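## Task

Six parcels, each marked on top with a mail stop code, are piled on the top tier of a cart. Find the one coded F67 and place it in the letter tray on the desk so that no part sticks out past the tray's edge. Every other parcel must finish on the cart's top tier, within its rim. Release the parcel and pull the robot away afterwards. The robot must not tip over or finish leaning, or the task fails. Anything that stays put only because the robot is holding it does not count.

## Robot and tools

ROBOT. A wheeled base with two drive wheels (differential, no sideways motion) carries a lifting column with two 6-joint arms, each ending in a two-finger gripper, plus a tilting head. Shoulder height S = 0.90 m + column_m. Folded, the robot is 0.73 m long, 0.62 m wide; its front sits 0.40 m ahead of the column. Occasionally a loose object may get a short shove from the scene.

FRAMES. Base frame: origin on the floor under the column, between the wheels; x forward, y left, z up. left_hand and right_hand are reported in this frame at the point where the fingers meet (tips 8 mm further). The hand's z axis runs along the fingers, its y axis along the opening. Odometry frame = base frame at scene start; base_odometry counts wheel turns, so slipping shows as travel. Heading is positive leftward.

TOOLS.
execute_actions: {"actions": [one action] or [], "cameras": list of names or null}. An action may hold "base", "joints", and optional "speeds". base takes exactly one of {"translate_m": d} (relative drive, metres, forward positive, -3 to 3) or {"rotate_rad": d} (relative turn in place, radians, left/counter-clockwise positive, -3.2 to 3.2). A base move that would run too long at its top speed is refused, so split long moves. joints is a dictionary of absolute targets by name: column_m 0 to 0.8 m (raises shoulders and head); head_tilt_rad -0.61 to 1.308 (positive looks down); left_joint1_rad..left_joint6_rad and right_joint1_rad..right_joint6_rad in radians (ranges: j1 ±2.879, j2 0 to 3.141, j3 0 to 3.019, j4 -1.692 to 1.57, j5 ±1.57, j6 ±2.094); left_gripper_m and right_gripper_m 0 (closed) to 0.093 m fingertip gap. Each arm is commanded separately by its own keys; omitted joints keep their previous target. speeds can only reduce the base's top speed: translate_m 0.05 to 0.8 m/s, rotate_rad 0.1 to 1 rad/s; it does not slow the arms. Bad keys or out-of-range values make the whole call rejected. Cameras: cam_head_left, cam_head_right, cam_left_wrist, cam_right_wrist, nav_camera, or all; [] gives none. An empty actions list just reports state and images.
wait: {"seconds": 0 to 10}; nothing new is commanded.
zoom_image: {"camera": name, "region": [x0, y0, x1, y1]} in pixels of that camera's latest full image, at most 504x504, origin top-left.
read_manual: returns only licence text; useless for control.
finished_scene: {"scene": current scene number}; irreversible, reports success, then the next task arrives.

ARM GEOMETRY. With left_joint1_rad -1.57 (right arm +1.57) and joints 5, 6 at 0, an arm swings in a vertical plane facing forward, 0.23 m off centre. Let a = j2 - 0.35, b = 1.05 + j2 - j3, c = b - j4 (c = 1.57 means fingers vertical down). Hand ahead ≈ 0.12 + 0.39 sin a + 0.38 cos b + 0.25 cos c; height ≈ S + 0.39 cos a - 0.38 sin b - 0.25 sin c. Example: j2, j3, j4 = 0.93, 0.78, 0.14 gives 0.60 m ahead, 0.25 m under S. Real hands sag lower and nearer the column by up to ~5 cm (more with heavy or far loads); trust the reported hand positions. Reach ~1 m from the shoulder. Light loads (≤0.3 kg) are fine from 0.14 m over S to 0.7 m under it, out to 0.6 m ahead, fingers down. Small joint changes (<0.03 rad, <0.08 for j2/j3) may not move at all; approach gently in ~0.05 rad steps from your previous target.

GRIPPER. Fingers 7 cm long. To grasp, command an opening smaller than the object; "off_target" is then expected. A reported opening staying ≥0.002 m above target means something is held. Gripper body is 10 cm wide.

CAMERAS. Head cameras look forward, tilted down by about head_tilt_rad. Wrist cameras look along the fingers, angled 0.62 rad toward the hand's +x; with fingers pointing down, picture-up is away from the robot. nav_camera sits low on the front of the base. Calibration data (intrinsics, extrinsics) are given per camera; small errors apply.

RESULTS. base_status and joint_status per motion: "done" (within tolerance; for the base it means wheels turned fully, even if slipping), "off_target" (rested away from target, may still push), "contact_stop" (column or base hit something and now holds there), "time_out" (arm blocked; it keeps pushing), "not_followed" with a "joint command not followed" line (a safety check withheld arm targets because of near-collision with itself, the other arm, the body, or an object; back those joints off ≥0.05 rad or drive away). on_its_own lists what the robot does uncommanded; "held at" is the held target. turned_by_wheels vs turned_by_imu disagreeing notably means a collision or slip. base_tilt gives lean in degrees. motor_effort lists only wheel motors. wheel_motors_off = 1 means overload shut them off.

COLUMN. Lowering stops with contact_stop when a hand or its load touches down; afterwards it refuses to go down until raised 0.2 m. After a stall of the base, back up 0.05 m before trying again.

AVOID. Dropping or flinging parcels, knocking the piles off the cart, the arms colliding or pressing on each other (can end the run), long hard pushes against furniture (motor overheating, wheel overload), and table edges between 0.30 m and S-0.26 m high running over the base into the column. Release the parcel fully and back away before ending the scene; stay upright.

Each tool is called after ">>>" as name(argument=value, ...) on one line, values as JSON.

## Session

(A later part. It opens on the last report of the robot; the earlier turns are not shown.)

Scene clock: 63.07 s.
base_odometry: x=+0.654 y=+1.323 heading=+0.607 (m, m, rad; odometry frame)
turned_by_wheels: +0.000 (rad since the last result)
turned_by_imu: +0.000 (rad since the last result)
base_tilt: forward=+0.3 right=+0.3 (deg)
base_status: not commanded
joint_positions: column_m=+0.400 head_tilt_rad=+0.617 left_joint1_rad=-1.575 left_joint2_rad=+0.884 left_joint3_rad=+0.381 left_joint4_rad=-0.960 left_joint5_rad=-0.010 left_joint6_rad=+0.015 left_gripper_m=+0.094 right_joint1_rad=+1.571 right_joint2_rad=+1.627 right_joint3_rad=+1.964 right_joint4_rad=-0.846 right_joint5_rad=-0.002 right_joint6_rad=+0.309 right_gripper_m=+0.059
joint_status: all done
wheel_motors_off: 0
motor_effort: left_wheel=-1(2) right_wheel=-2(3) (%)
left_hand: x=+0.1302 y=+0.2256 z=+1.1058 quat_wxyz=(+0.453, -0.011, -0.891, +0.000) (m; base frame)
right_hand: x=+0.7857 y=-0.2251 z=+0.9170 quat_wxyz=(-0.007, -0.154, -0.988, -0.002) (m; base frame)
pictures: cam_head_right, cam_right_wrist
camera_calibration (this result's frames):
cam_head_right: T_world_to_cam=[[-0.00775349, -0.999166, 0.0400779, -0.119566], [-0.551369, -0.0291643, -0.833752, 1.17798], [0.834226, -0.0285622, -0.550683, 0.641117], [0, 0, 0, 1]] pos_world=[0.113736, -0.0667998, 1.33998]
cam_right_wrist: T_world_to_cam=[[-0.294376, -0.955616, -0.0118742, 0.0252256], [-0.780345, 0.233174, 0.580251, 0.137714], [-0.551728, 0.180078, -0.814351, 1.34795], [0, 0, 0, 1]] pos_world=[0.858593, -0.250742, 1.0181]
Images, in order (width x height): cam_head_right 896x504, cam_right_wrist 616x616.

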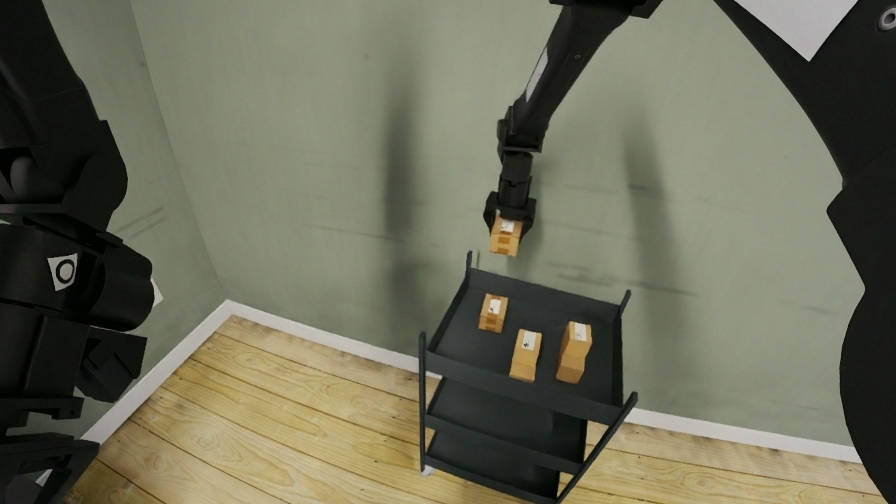

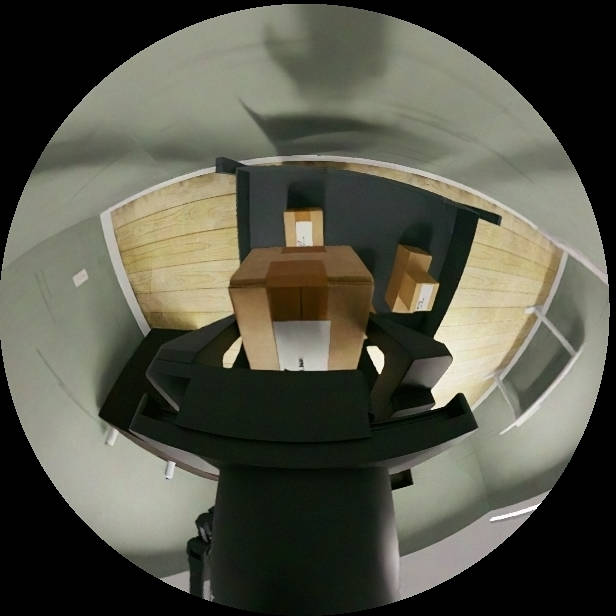

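>>> execute_actions(actions=[{"base":{"rotate_rad":-2.0},"joints":{"column_m":0.7,"head_tilt_rad":0.45,"right_joint6_rad":0}}], cameras=["cam_head_left","nav_camera"])

Scene clock: 69.17 s.
base_odometry: x=+0.654 y=+1.323 heading=-1.392 (m, m, rad; odometry frame)
turned_by_wheels: -1.999 (rad since the last result)
turned_by_imu: -1.977 (rad since the last result)
base_tilt: forward=+0.4 right=+0.2 (deg)
base_status: done
joint_positions: column_m=+0.700 head_tilt_rad=+0.468 left_joint1_rad=-1.575 left_joint2_rad=+0.884 left_joint3_rad=+0.381 left_joint4_rad=-0.960 left_joint5_rad=-0.010 left_joint6_rad=+0.015 left_gripper_m=+0.094 right_joint1_rad=+1.561 right_joint2_rad=+1.628 right_joint3_rad=+1.964 right_joint4_rad=-0.846 right_joint5_rad=-0.002 right_joint6_rad=+0.011 right_gripper_m=+0.059
joint_status: all done
wheel_motors_off: 0
motor_effort: left_wheel=+3(43) right_wheel=-4(52) (%)
left_hand: x=+0.1302 y=+0.2256 z=+1.4058 quat_wxyz=(+0.453, -0.011, -0.891, +0.000) (m; base frame)
right_hand: x=+0.7856 y=-0.2319 z=+1.2168 quat_wxyz=(-0.007, -0.008, -1.000, +0.003) (m; base frame)
pictures: cam_head_left, nav_camera
camera_calibration (this result's frames):
cam_head_left: T_world_to_cam=[[-0.00947961, -0.998676, 0.0505653, -0.0343759], [-0.434494, -0.0414307, -0.899721, 1.53445], [0.900625, -0.0304993, -0.433526, 0.607316], [0, 0, 0, 1]] pos_world=[0.119419, 0.0477656, 1.6456]
Images, in order (width x height): cam_head_left 896x504, nav_camera 896x504.

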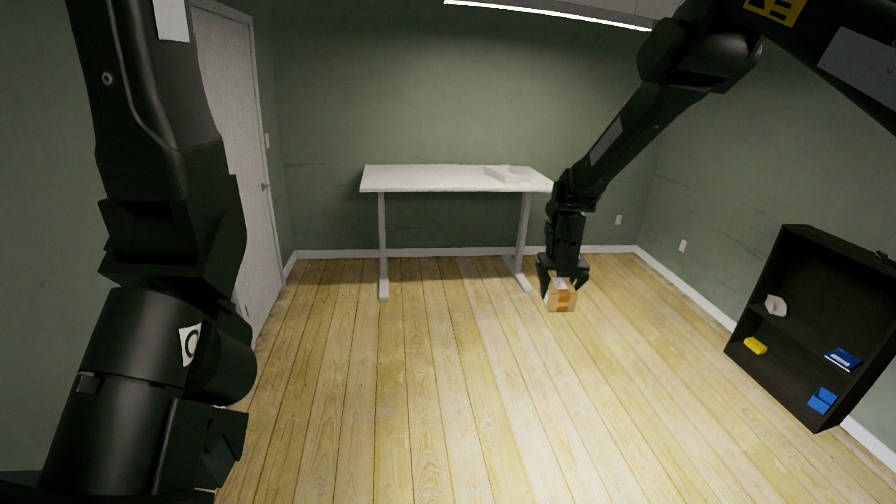

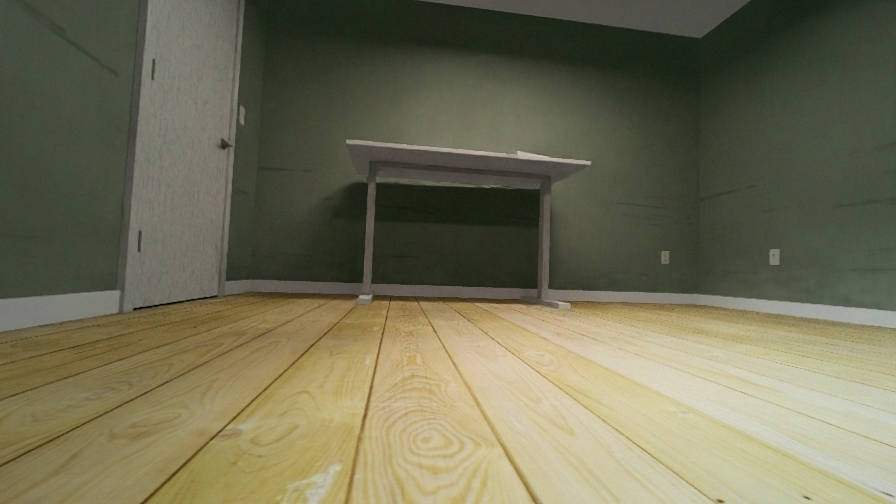

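>>> execute_actions(actions=[{"base":{"rotate_rad":-0.095}}], cameras=[])

>>> execute_actions(actions=[{"base":{"translate_m":1.8},"joints":{"head_tilt_rad":0.7}}], cameras=["cam_head_left","cam_head_right","cam_right_wrist","nav_camera"])

Scene clock: 72.40 s.
base_odometry: x=+0.654 y=+1.323 heading=-1.487 (m, m, rad; odometry frame)
turned_by_wheels: -0.095 (rad since the last result)
turned_by_imu: -0.094 (rad since the last result)
base_tilt: forward=+0.4 right=+0.2 (deg)
base_status: done
joint_positions: column_m=+0.700 head_tilt_rad=+0.468 left_joint1_rad=-1.575 left_joint2_rad=+0.884 left_joint3_rad=+0.381 left_joint4_rad=-0.960 left_joint5_rad=-0.010 left_joint6_rad=+0.015 left_gripper_m=+0.094 right_joint1_rad=+1.561 right_joint2_rad=+1.628 right_joint3_rad=+1.964 right_joint4_rad=-0.846 right_joint5_rad=-0.001 right_joint6_rad=+0.011 right_gripper_m=+0.059
joint_status: not commanded
wheel_motors_off: 0
motor_effort: left_wheel=+1(25) right_wheel=-2(29) (%)
left_hand: x=+0.1302 y=+0.2256 z=+1.4058 quat_wxyz=(+0.453, -0.011, -0.891, +0.000) (m; base frame)
right_hand: x=+0.7856 y=-0.2317 z=+1.2168 quat_wxyz=(-0.007, -0.008, -1.000, +0.003) (m; base frame)
pictures: none
No camera images: the call's "cameras" was empty. Leave "cameras" out to get every camera's image.

Scene clock: 77.00 s.
base_odometry: x=+0.805 y=-0.470 heading=-1.487 (m, m, rad; odometry frame)
turned_by_wheels: +0.000 (rad since the last result)
turned_by_imu: -0.005 (rad since the last result)
base_tilt: forward=+0.3 right=+0.2 (deg)
base_status: done
joint_positions: column_m=+0.700 head_tilt_rad=+0.703 left_joint1_rad=-1.575 left_joint2_rad=+0.884 left_joint3_rad=+0.382 left_joint4_rad=-0.960 left_joint5_rad=-0.010 left_joint6_rad=+0.015 left_gripper_m=+0.094 right_joint1_rad=+1.562 right_joint2_rad=+1.628 right_joint3_rad=+1.964 right_joint4_rad=-0.846 right_joint5_rad=-0.001 right_joint6_rad=+0.011 right_gripper_m=+0.059
joint_status: all done
wheel_motors_off: 0
motor_effort: left_wheel=+0(46) right_wheel=+1(58) (%)
left_hand: x=+0.1308 y=+0.2256 z=+1.4056 quat_wxyz=(+0.453, -0.011, -0.892, +0.000) (m; base frame)
right_hand: x=+0.7856 y=-0.2315 z=+1.2168 quat_wxyz=(-0.007, -0.008, -1.000, +0.003) (m; base frame)
pictures: cam_head_left, cam_head_right, cam_right_wrist, nav_camera
camera_calibration (this result's frames):
cam_head_left: T_world_to_cam=[[0.00255003, -0.998676, 0.0513829, -0.0363559], [-0.631975, -0.0414307, -0.77388, 1.33216], [0.774984, -0.0304993, -0.631244, 0.94694], [0, 0, 0, 1]] pos_world=[0.108122, 0.0477656, 1.63055]
cam_head_right: T_world_to_cam=[[-0.00428663, -0.999166, 0.0405953, -0.132635], [-0.620863, -0.0291643, -0.783376, 1.34665], [0.783907, -0.0285622, -0.620221, 0.926079], [0, 0, 0, 1]] pos_world=[0.109559, -0.0667998, 1.63469]
cam_right_wrist: T_world_to_cam=[[-0.00511749, -0.999987, 0.000670305, -0.230095], [-0.814863, 0.00455864, 0.579636, -0.0599326], [-0.579632, 0.00242007, -0.814875, 1.57457], [0, 0, 0, 1]] pos_world=[0.862655, -0.23363, 1.31797]
Images, in order (width x height): cam_head_left 896x504, cam_head_right 896x504, cam_right_wrist 616x616, nav_camera 896x504.

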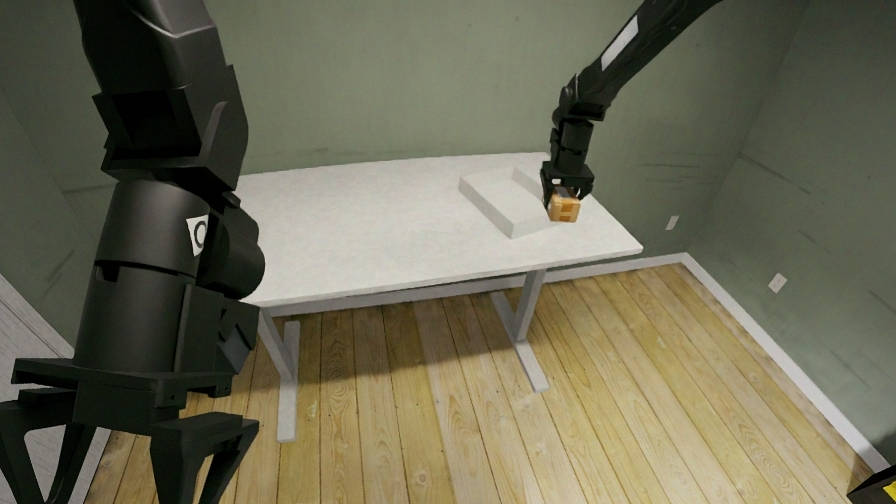

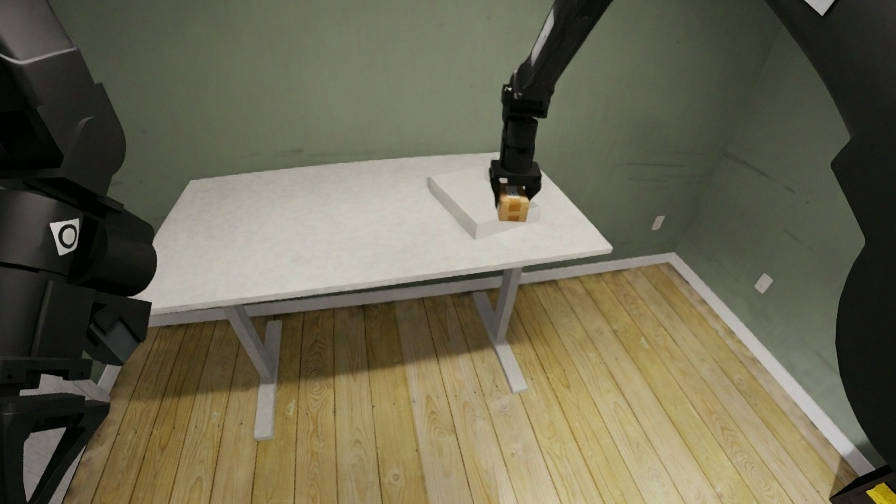

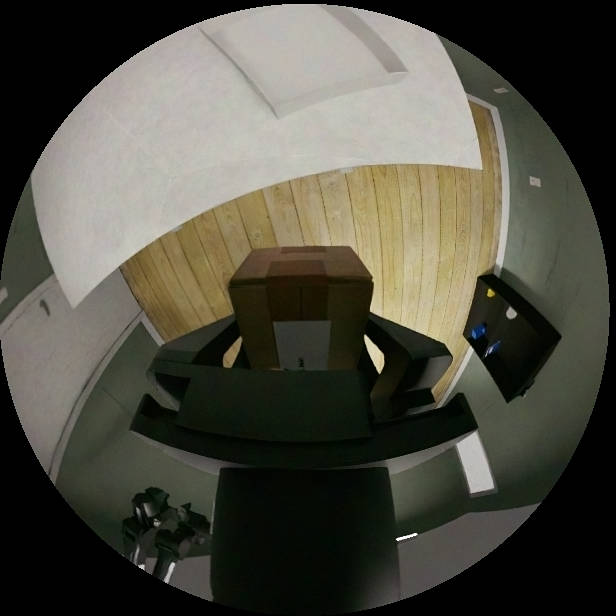

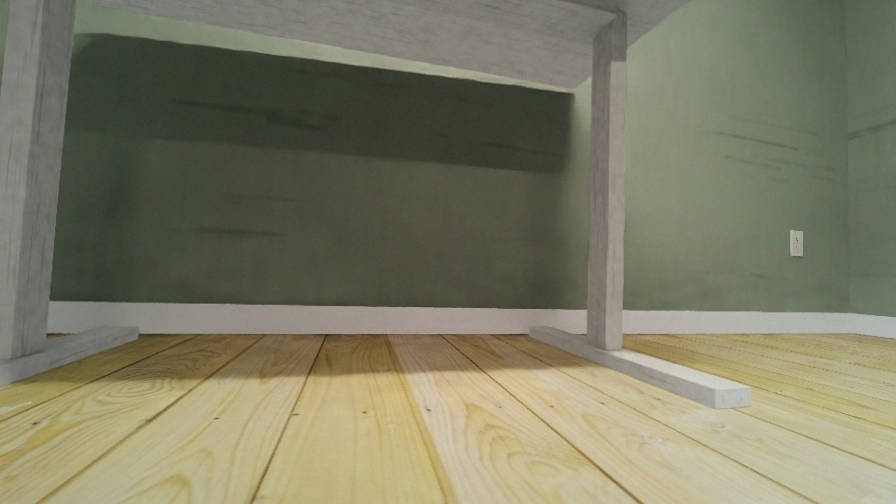

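>>> execute_actions(actions=[{"base":{"translate_m":0.42},"joints":{"column_m":0.6,"right_joint6_rad":-0.5}}], cameras=["cam_head_left","cam_right_wrist"])

Scene clock: 81.17 s.
base_odometry: x=+0.840 y=-0.889 heading=-1.487 (m, m, rad; odometry frame)
turned_by_wheels: +0.000 (rad since the last result)
turned_by_imu: -0.001 (rad since the last result)
base_tilt: forward=+0.3 right=+0.2 (deg)
base_status: done
joint_positions: column_m=+0.600 head_tilt_rad=+0.703 left_joint1_rad=-1.575 left_joint2_rad=+0.884 left_joint3_rad=+0.383 left_joint4_rad=-0.960 left_joint5_rad=-0.010 left_joint6_rad=+0.015 left_gripper_m=+0.094 right_joint1_rad=+1.562 right_joint2_rad=+1.628 right_joint3_rad=+1.964 right_joint4_rad=-0.846 right_joint5_rad=-0.001 right_joint6_rad=-0.489 right_gripper_m=+0.059
joint_status: all done
wheel_motors_off: 0
motor_effort: left_wheel=+0(26) right_wheel=+0(36) (%)
left_hand: x=+0.1316 y=+0.2256 z=+1.3054 quat_wxyz=(+0.452, -0.011, -0.892, +0.000) (m; base frame)
right_hand: x=+0.7852 y=-0.2315 z=+1.1164 quat_wxyz=(-0.006, +0.240, -0.971, +0.005) (m; base frame)
pictures: cam_head_left, cam_right_wrist
camera_calibration (this result's frames):
cam_head_left: T_world_to_cam=[[0.00255635, -0.998676, 0.0513826, -0.0312213], [-0.632071, -0.0414307, -0.773803, 1.25471], [0.774907, -0.0304993, -0.631339, 0.884018], [0, 0, 0, 1]] pos_world=[0.108116, 0.0477656, 1.53062]
cam_right_wrist: T_world_to_cam=[[0.474646, -0.880155, 0.00617901, -0.585141], [-0.715924, -0.381977, 0.58442, -0.174529], [-0.51202, -0.281816, -0.811428, 1.36978], [0, 0, 0, 1]] pos_world=[0.854138, -0.195655, 1.21709]
Images, in order (width x height): cam_head_left 896x504, cam_right_wrist 616x616.

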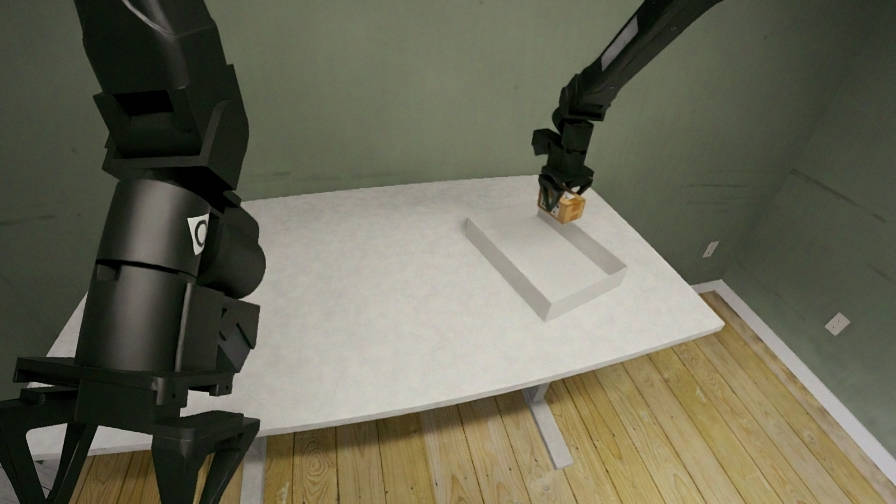

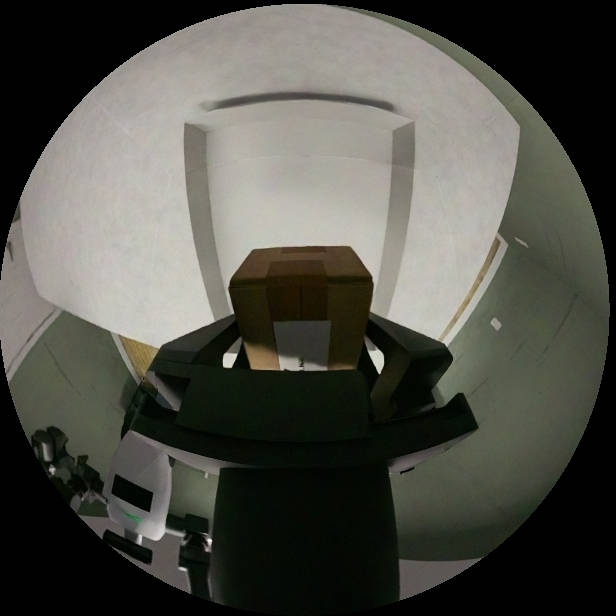

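Well centred. Lower.

>>> execute_actions(actions=[{"joints":{"column_m":0.5}}], cameras=["cam_head_left","cam_right_wrist"])

Scene clock: 84.10 s.
base_odometry: x=+0.840 y=-0.889 heading=-1.487 (m, m, rad; odometry frame)
turned_by_wheels: +0.000 (rad since the last result)
turned_by_imu: +0.000 (rad since the last result)
base_tilt: forward=+0.3 right=+0.2 (deg)
base_status: not commanded
joint_positions: column_m=+0.500 head_tilt_rad=+0.703 left_joint1_rad=-1.575 left_joint2_rad=+0.884 left_joint3_rad=+0.383 left_joint4_rad=-0.960 left_joint5_rad=-0.010 left_joint6_rad=+0.015 left_gripper_m=+0.094 right_joint1_rad=+1.562 right_joint2_rad=+1.629 right_joint3_rad=+1.964 right_joint4_rad=-0.846 right_joint5_rad=-0.001 right_joint6_rad=-0.489 right_gripper_m=+0.059
joint_status: all done
wheel_motors_off: 0
motor_effort: left_wheel=+0(0) right_wheel=+0(1) (%)
left_hand: x=+0.1316 y=+0.2256 z=+1.2054 quat_wxyz=(+0.452, -0.011, -0.892, +0.000) (m; base frame)
right_hand: x=+0.7850 y=-0.2315 z=+1.0161 quat_wxyz=(-0.005, +0.240, -0.971, +0.005) (m; base frame)
pictures: cam_head_left, cam_right_wrist
camera_calibration (this result's frames):
cam_head_left: T_world_to_cam=[[0.00255635, -0.998676, 0.0513826, -0.0260831], [-0.632071, -0.0414307, -0.773802, 1.17733], [0.774907, -0.0304993, -0.631339, 0.820885], [0, 0, 0, 1]] pos_world=[0.108116, 0.0477656, 1.43062]
cam_right_wrist: T_world_to_cam=[[0.474645, -0.880157, 0.00599643, -0.584267], [-0.715702, -0.381976, 0.584692, -0.116497], [-0.51233, -0.281813, -0.811233, 1.2884], [0, 0, 0, 1]] pos_world=[0.85403, -0.195657, 1.11681]
Images, in order (width x height): cam_head_left 896x504, cam_right_wrist 616x616.

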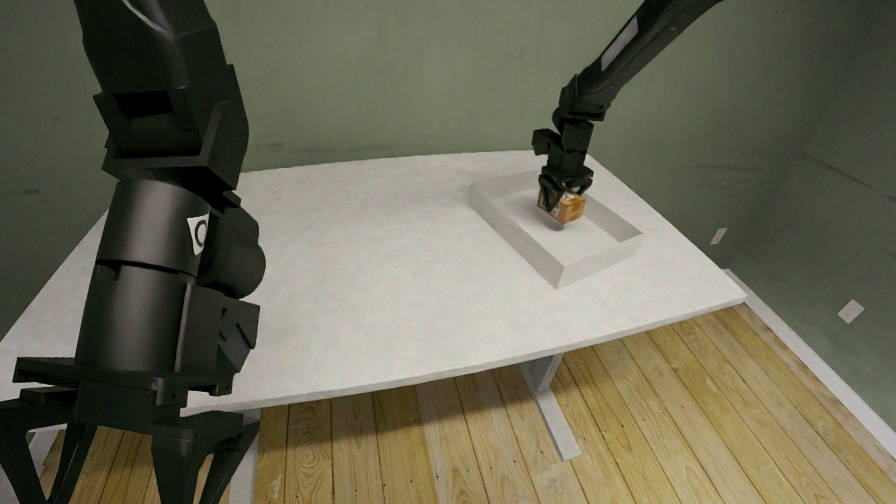

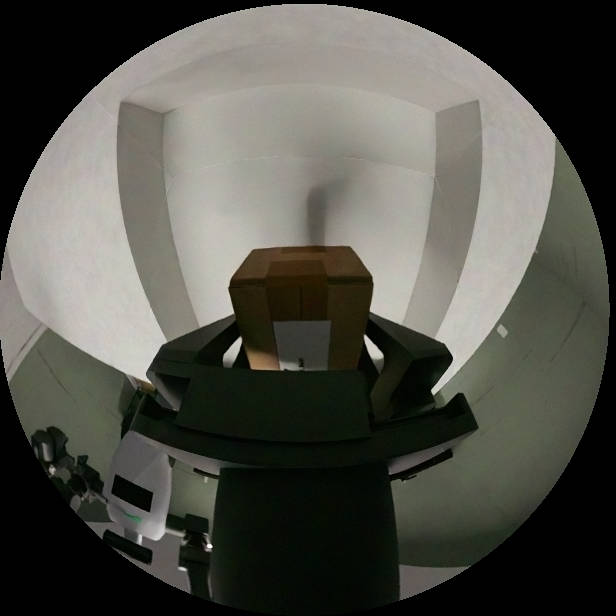

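>>> execute_actions(actions=[{"joints":{"column_m":0.472}}], cameras=[])

>>> execute_actions(actions=[{"joints":{"right_gripper_m":0.093}}], cameras=[])

>>> execute_actions(actions=[{"joints":{"column_m":0.6}}], cameras=[])

>>> execute_actions(actions=[{"base":{"translate_m":-0.4}}], cameras=["cam_head_left"])

Scene clock: 88.67 s.
base_odometry: x=+0.840 y=-0.889 heading=-1.487 (m, m, rad; odometry frame)
turned_by_wheels: +0.000 (rad since the last result)
turned_by_imu: +0.000 (rad since the last result)
base_tilt: forward=+0.3 right=+0.2 (deg)
base_status: not commanded
joint_positions: column_m=+0.472 head_tilt_rad=+0.703 left_joint1_rad=-1.575 left_joint2_rad=+0.884 left_joint3_rad=+0.383 left_joint4_rad=-0.960 left_joint5_rad=-0.010 left_joint6_rad=+0.015 left_gripper_m=+0.094 right_joint1_rad=+1.562 right_joint2_rad=+1.630 right_joint3_rad=+1.964 right_joint4_rad=-0.846 right_joint5_rad=-0.001 right_joint6_rad=-0.489 right_gripper_m=+0.059
joint_status: all done
wheel_motors_off: 0
motor_effort: left_wheel=+0(1) right_wheel=-1(0) (%)
left_hand: x=+0.1316 y=+0.2256 z=+1.1774 quat_wxyz=(+0.452, -0.011, -0.892, +0.000) (m; base frame)
right_hand: x=+0.7847 y=-0.2315 z=+0.9876 quat_wxyz=(-0.005, +0.240, -0.971, +0.005) (m; base frame)
pictures: none
No camera images: the call's "cameras" was empty. Leave "cameras" out to get every camera's image.

Scene clock: 89.30 s.
base_odometry: x=+0.840 y=-0.889 heading=-1.487 (m, m, rad; odometry frame)
turned_by_wheels: +0.000 (rad since the last result)
turned_by_imu: +0.000 (rad since the last result)
base_tilt: forward=+0.4 right=+0.2 (deg)
base_status: not commanded
joint_positions: column_m=+0.472 head_tilt_rad=+0.703 left_joint1_rad=-1.575 left_joint2_rad=+0.884 left_joint3_rad=+0.383 left_joint4_rad=-0.960 left_joint5_rad=-0.010 left_joint6_rad=+0.015 left_gripper_m=+0.094 right_joint1_rad=+1.562 right_joint2_rad=+1.630 right_joint3_rad=+1.964 right_joint4_rad=-0.846 right_joint5_rad=-0.002 right_joint6_rad=-0.489 right_gripper_m=+0.093
joint_status: all done
wheel_motors_off: 0
motor_effort: left_wheel=+0(0) right_wheel=+0(0) (%)
left_hand: x=+0.1316 y=+0.2256 z=+1.1774 quat_wxyz=(+0.452, -0.011, -0.892, +0.000) (m; base frame)
right_hand: x=+0.7847 y=-0.2314 z=+0.9876 quat_wxyz=(-0.005, +0.240, -0.971, +0.004) (m; base frame)
pictures: none
No camera images: the call's "cameras" was empty. Leave "cameras" out to get every camera's image.

Scene clock: 91.57 s.
base_odometry: x=+0.840 y=-0.889 heading=-1.487 (m, m, rad; odometry frame)
turned_by_wheels: +0.000 (rad since the last result)
turned_by_imu: +0.000 (rad since the last result)
base_tilt: forward=+0.4 right=+0.2 (deg)
base_status: not commanded
joint_positions: column_m=+0.600 head_tilt_rad=+0.703 left_joint1_rad=-1.575 left_joint2_rad=+0.884 left_joint3_rad=+0.383 left_joint4_rad=-0.960 left_joint5_rad=-0.010 left_joint6_rad=+0.015 left_gripper_m=+0.094 right_joint1_rad=+1.562 right_joint2_rad=+1.630 right_joint3_rad=+1.964 right_joint4_rad=-0.846 right_joint5_rad=-0.002 right_joint6_rad=-0.489 right_gripper_m=+0.093
joint_status: all done
wheel_motors_off: 0
motor_effort: left_wheel=+0(0) right_wheel=+0(1) (%)
left_hand: x=+0.1316 y=+0.2256 z=+1.3053 quat_wxyz=(+0.452, -0.011, -0.892, +0.000) (m; base frame)
right_hand: x=+0.7847 y=-0.2314 z=+1.1155 quat_wxyz=(-0.005, +0.240, -0.971, +0.004) (m; base frame)
pictures: none
No camera images: the call's "cameras" was empty. Leave "cameras" out to get every camera's image.

Scene clock: 94.00 s.
base_odometry: x=+0.806 y=-0.490 heading=-1.487 (m, m, rad; odometry frame)
turned_by_wheels: +0.000 (rad since the last result)
turned_by_imu: +0.001 (rad since the last result)
base_tilt: forward=+0.4 right=+0.2 (deg)
base_status: done
joint_positions: column_m=+0.600 head_tilt_rad=+0.703 left_joint1_rad=-1.575 left_joint2_rad=+0.884 left_joint3_rad=+0.379 left_joint4_rad=-0.960 left_joint5_rad=-0.010 left_joint6_rad=+0.015 left_gripper_m=+0.094 right_joint1_rad=+1.562 right_joint2_rad=+1.630 right_joint3_rad=+1.964 right_joint4_rad=-0.847 right_joint5_rad=-0.002 right_joint6_rad=-0.489 right_gripper_m=+0.093
joint_status: not commanded
wheel_motors_off: 0
motor_effort: left_wheel=-2(28) right_wheel=-2(32) (%)
left_hand: x=+0.1295 y=+0.2256 z=+1.3061 quat_wxyz=(+0.453, -0.011, -0.891, +0.000) (m; base frame)
right_hand: x=+0.7845 y=-0.2311 z=+1.1155 quat_wxyz=(-0.005, +0.240, -0.971, +0.004) (m; base frame)
pictures: cam_head_left
camera_calibration (this result's frames):
cam_head_left: T_world_to_cam=[[0.00257307, -0.998676, 0.0513818, -0.0312171], [-0.632322, -0.0414307, -0.773597, 1.25434], [0.774701, -0.0304993, -0.631592, 0.884382], [0, 0, 0, 1]] pos_world=[0.108098, 0.0477656, 1.53053]
Images, in order (width x height): cam_head_left 896x504.

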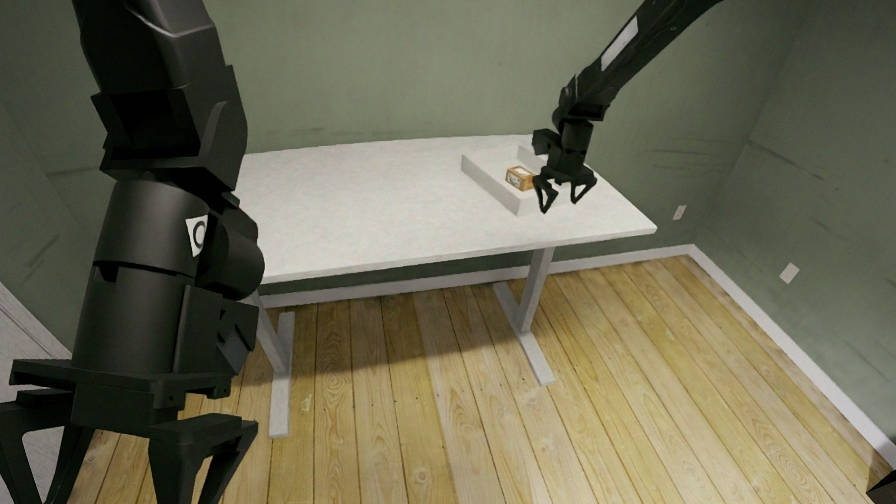

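>>> finished_scene(scene=1)

The scene is finished: the task was done.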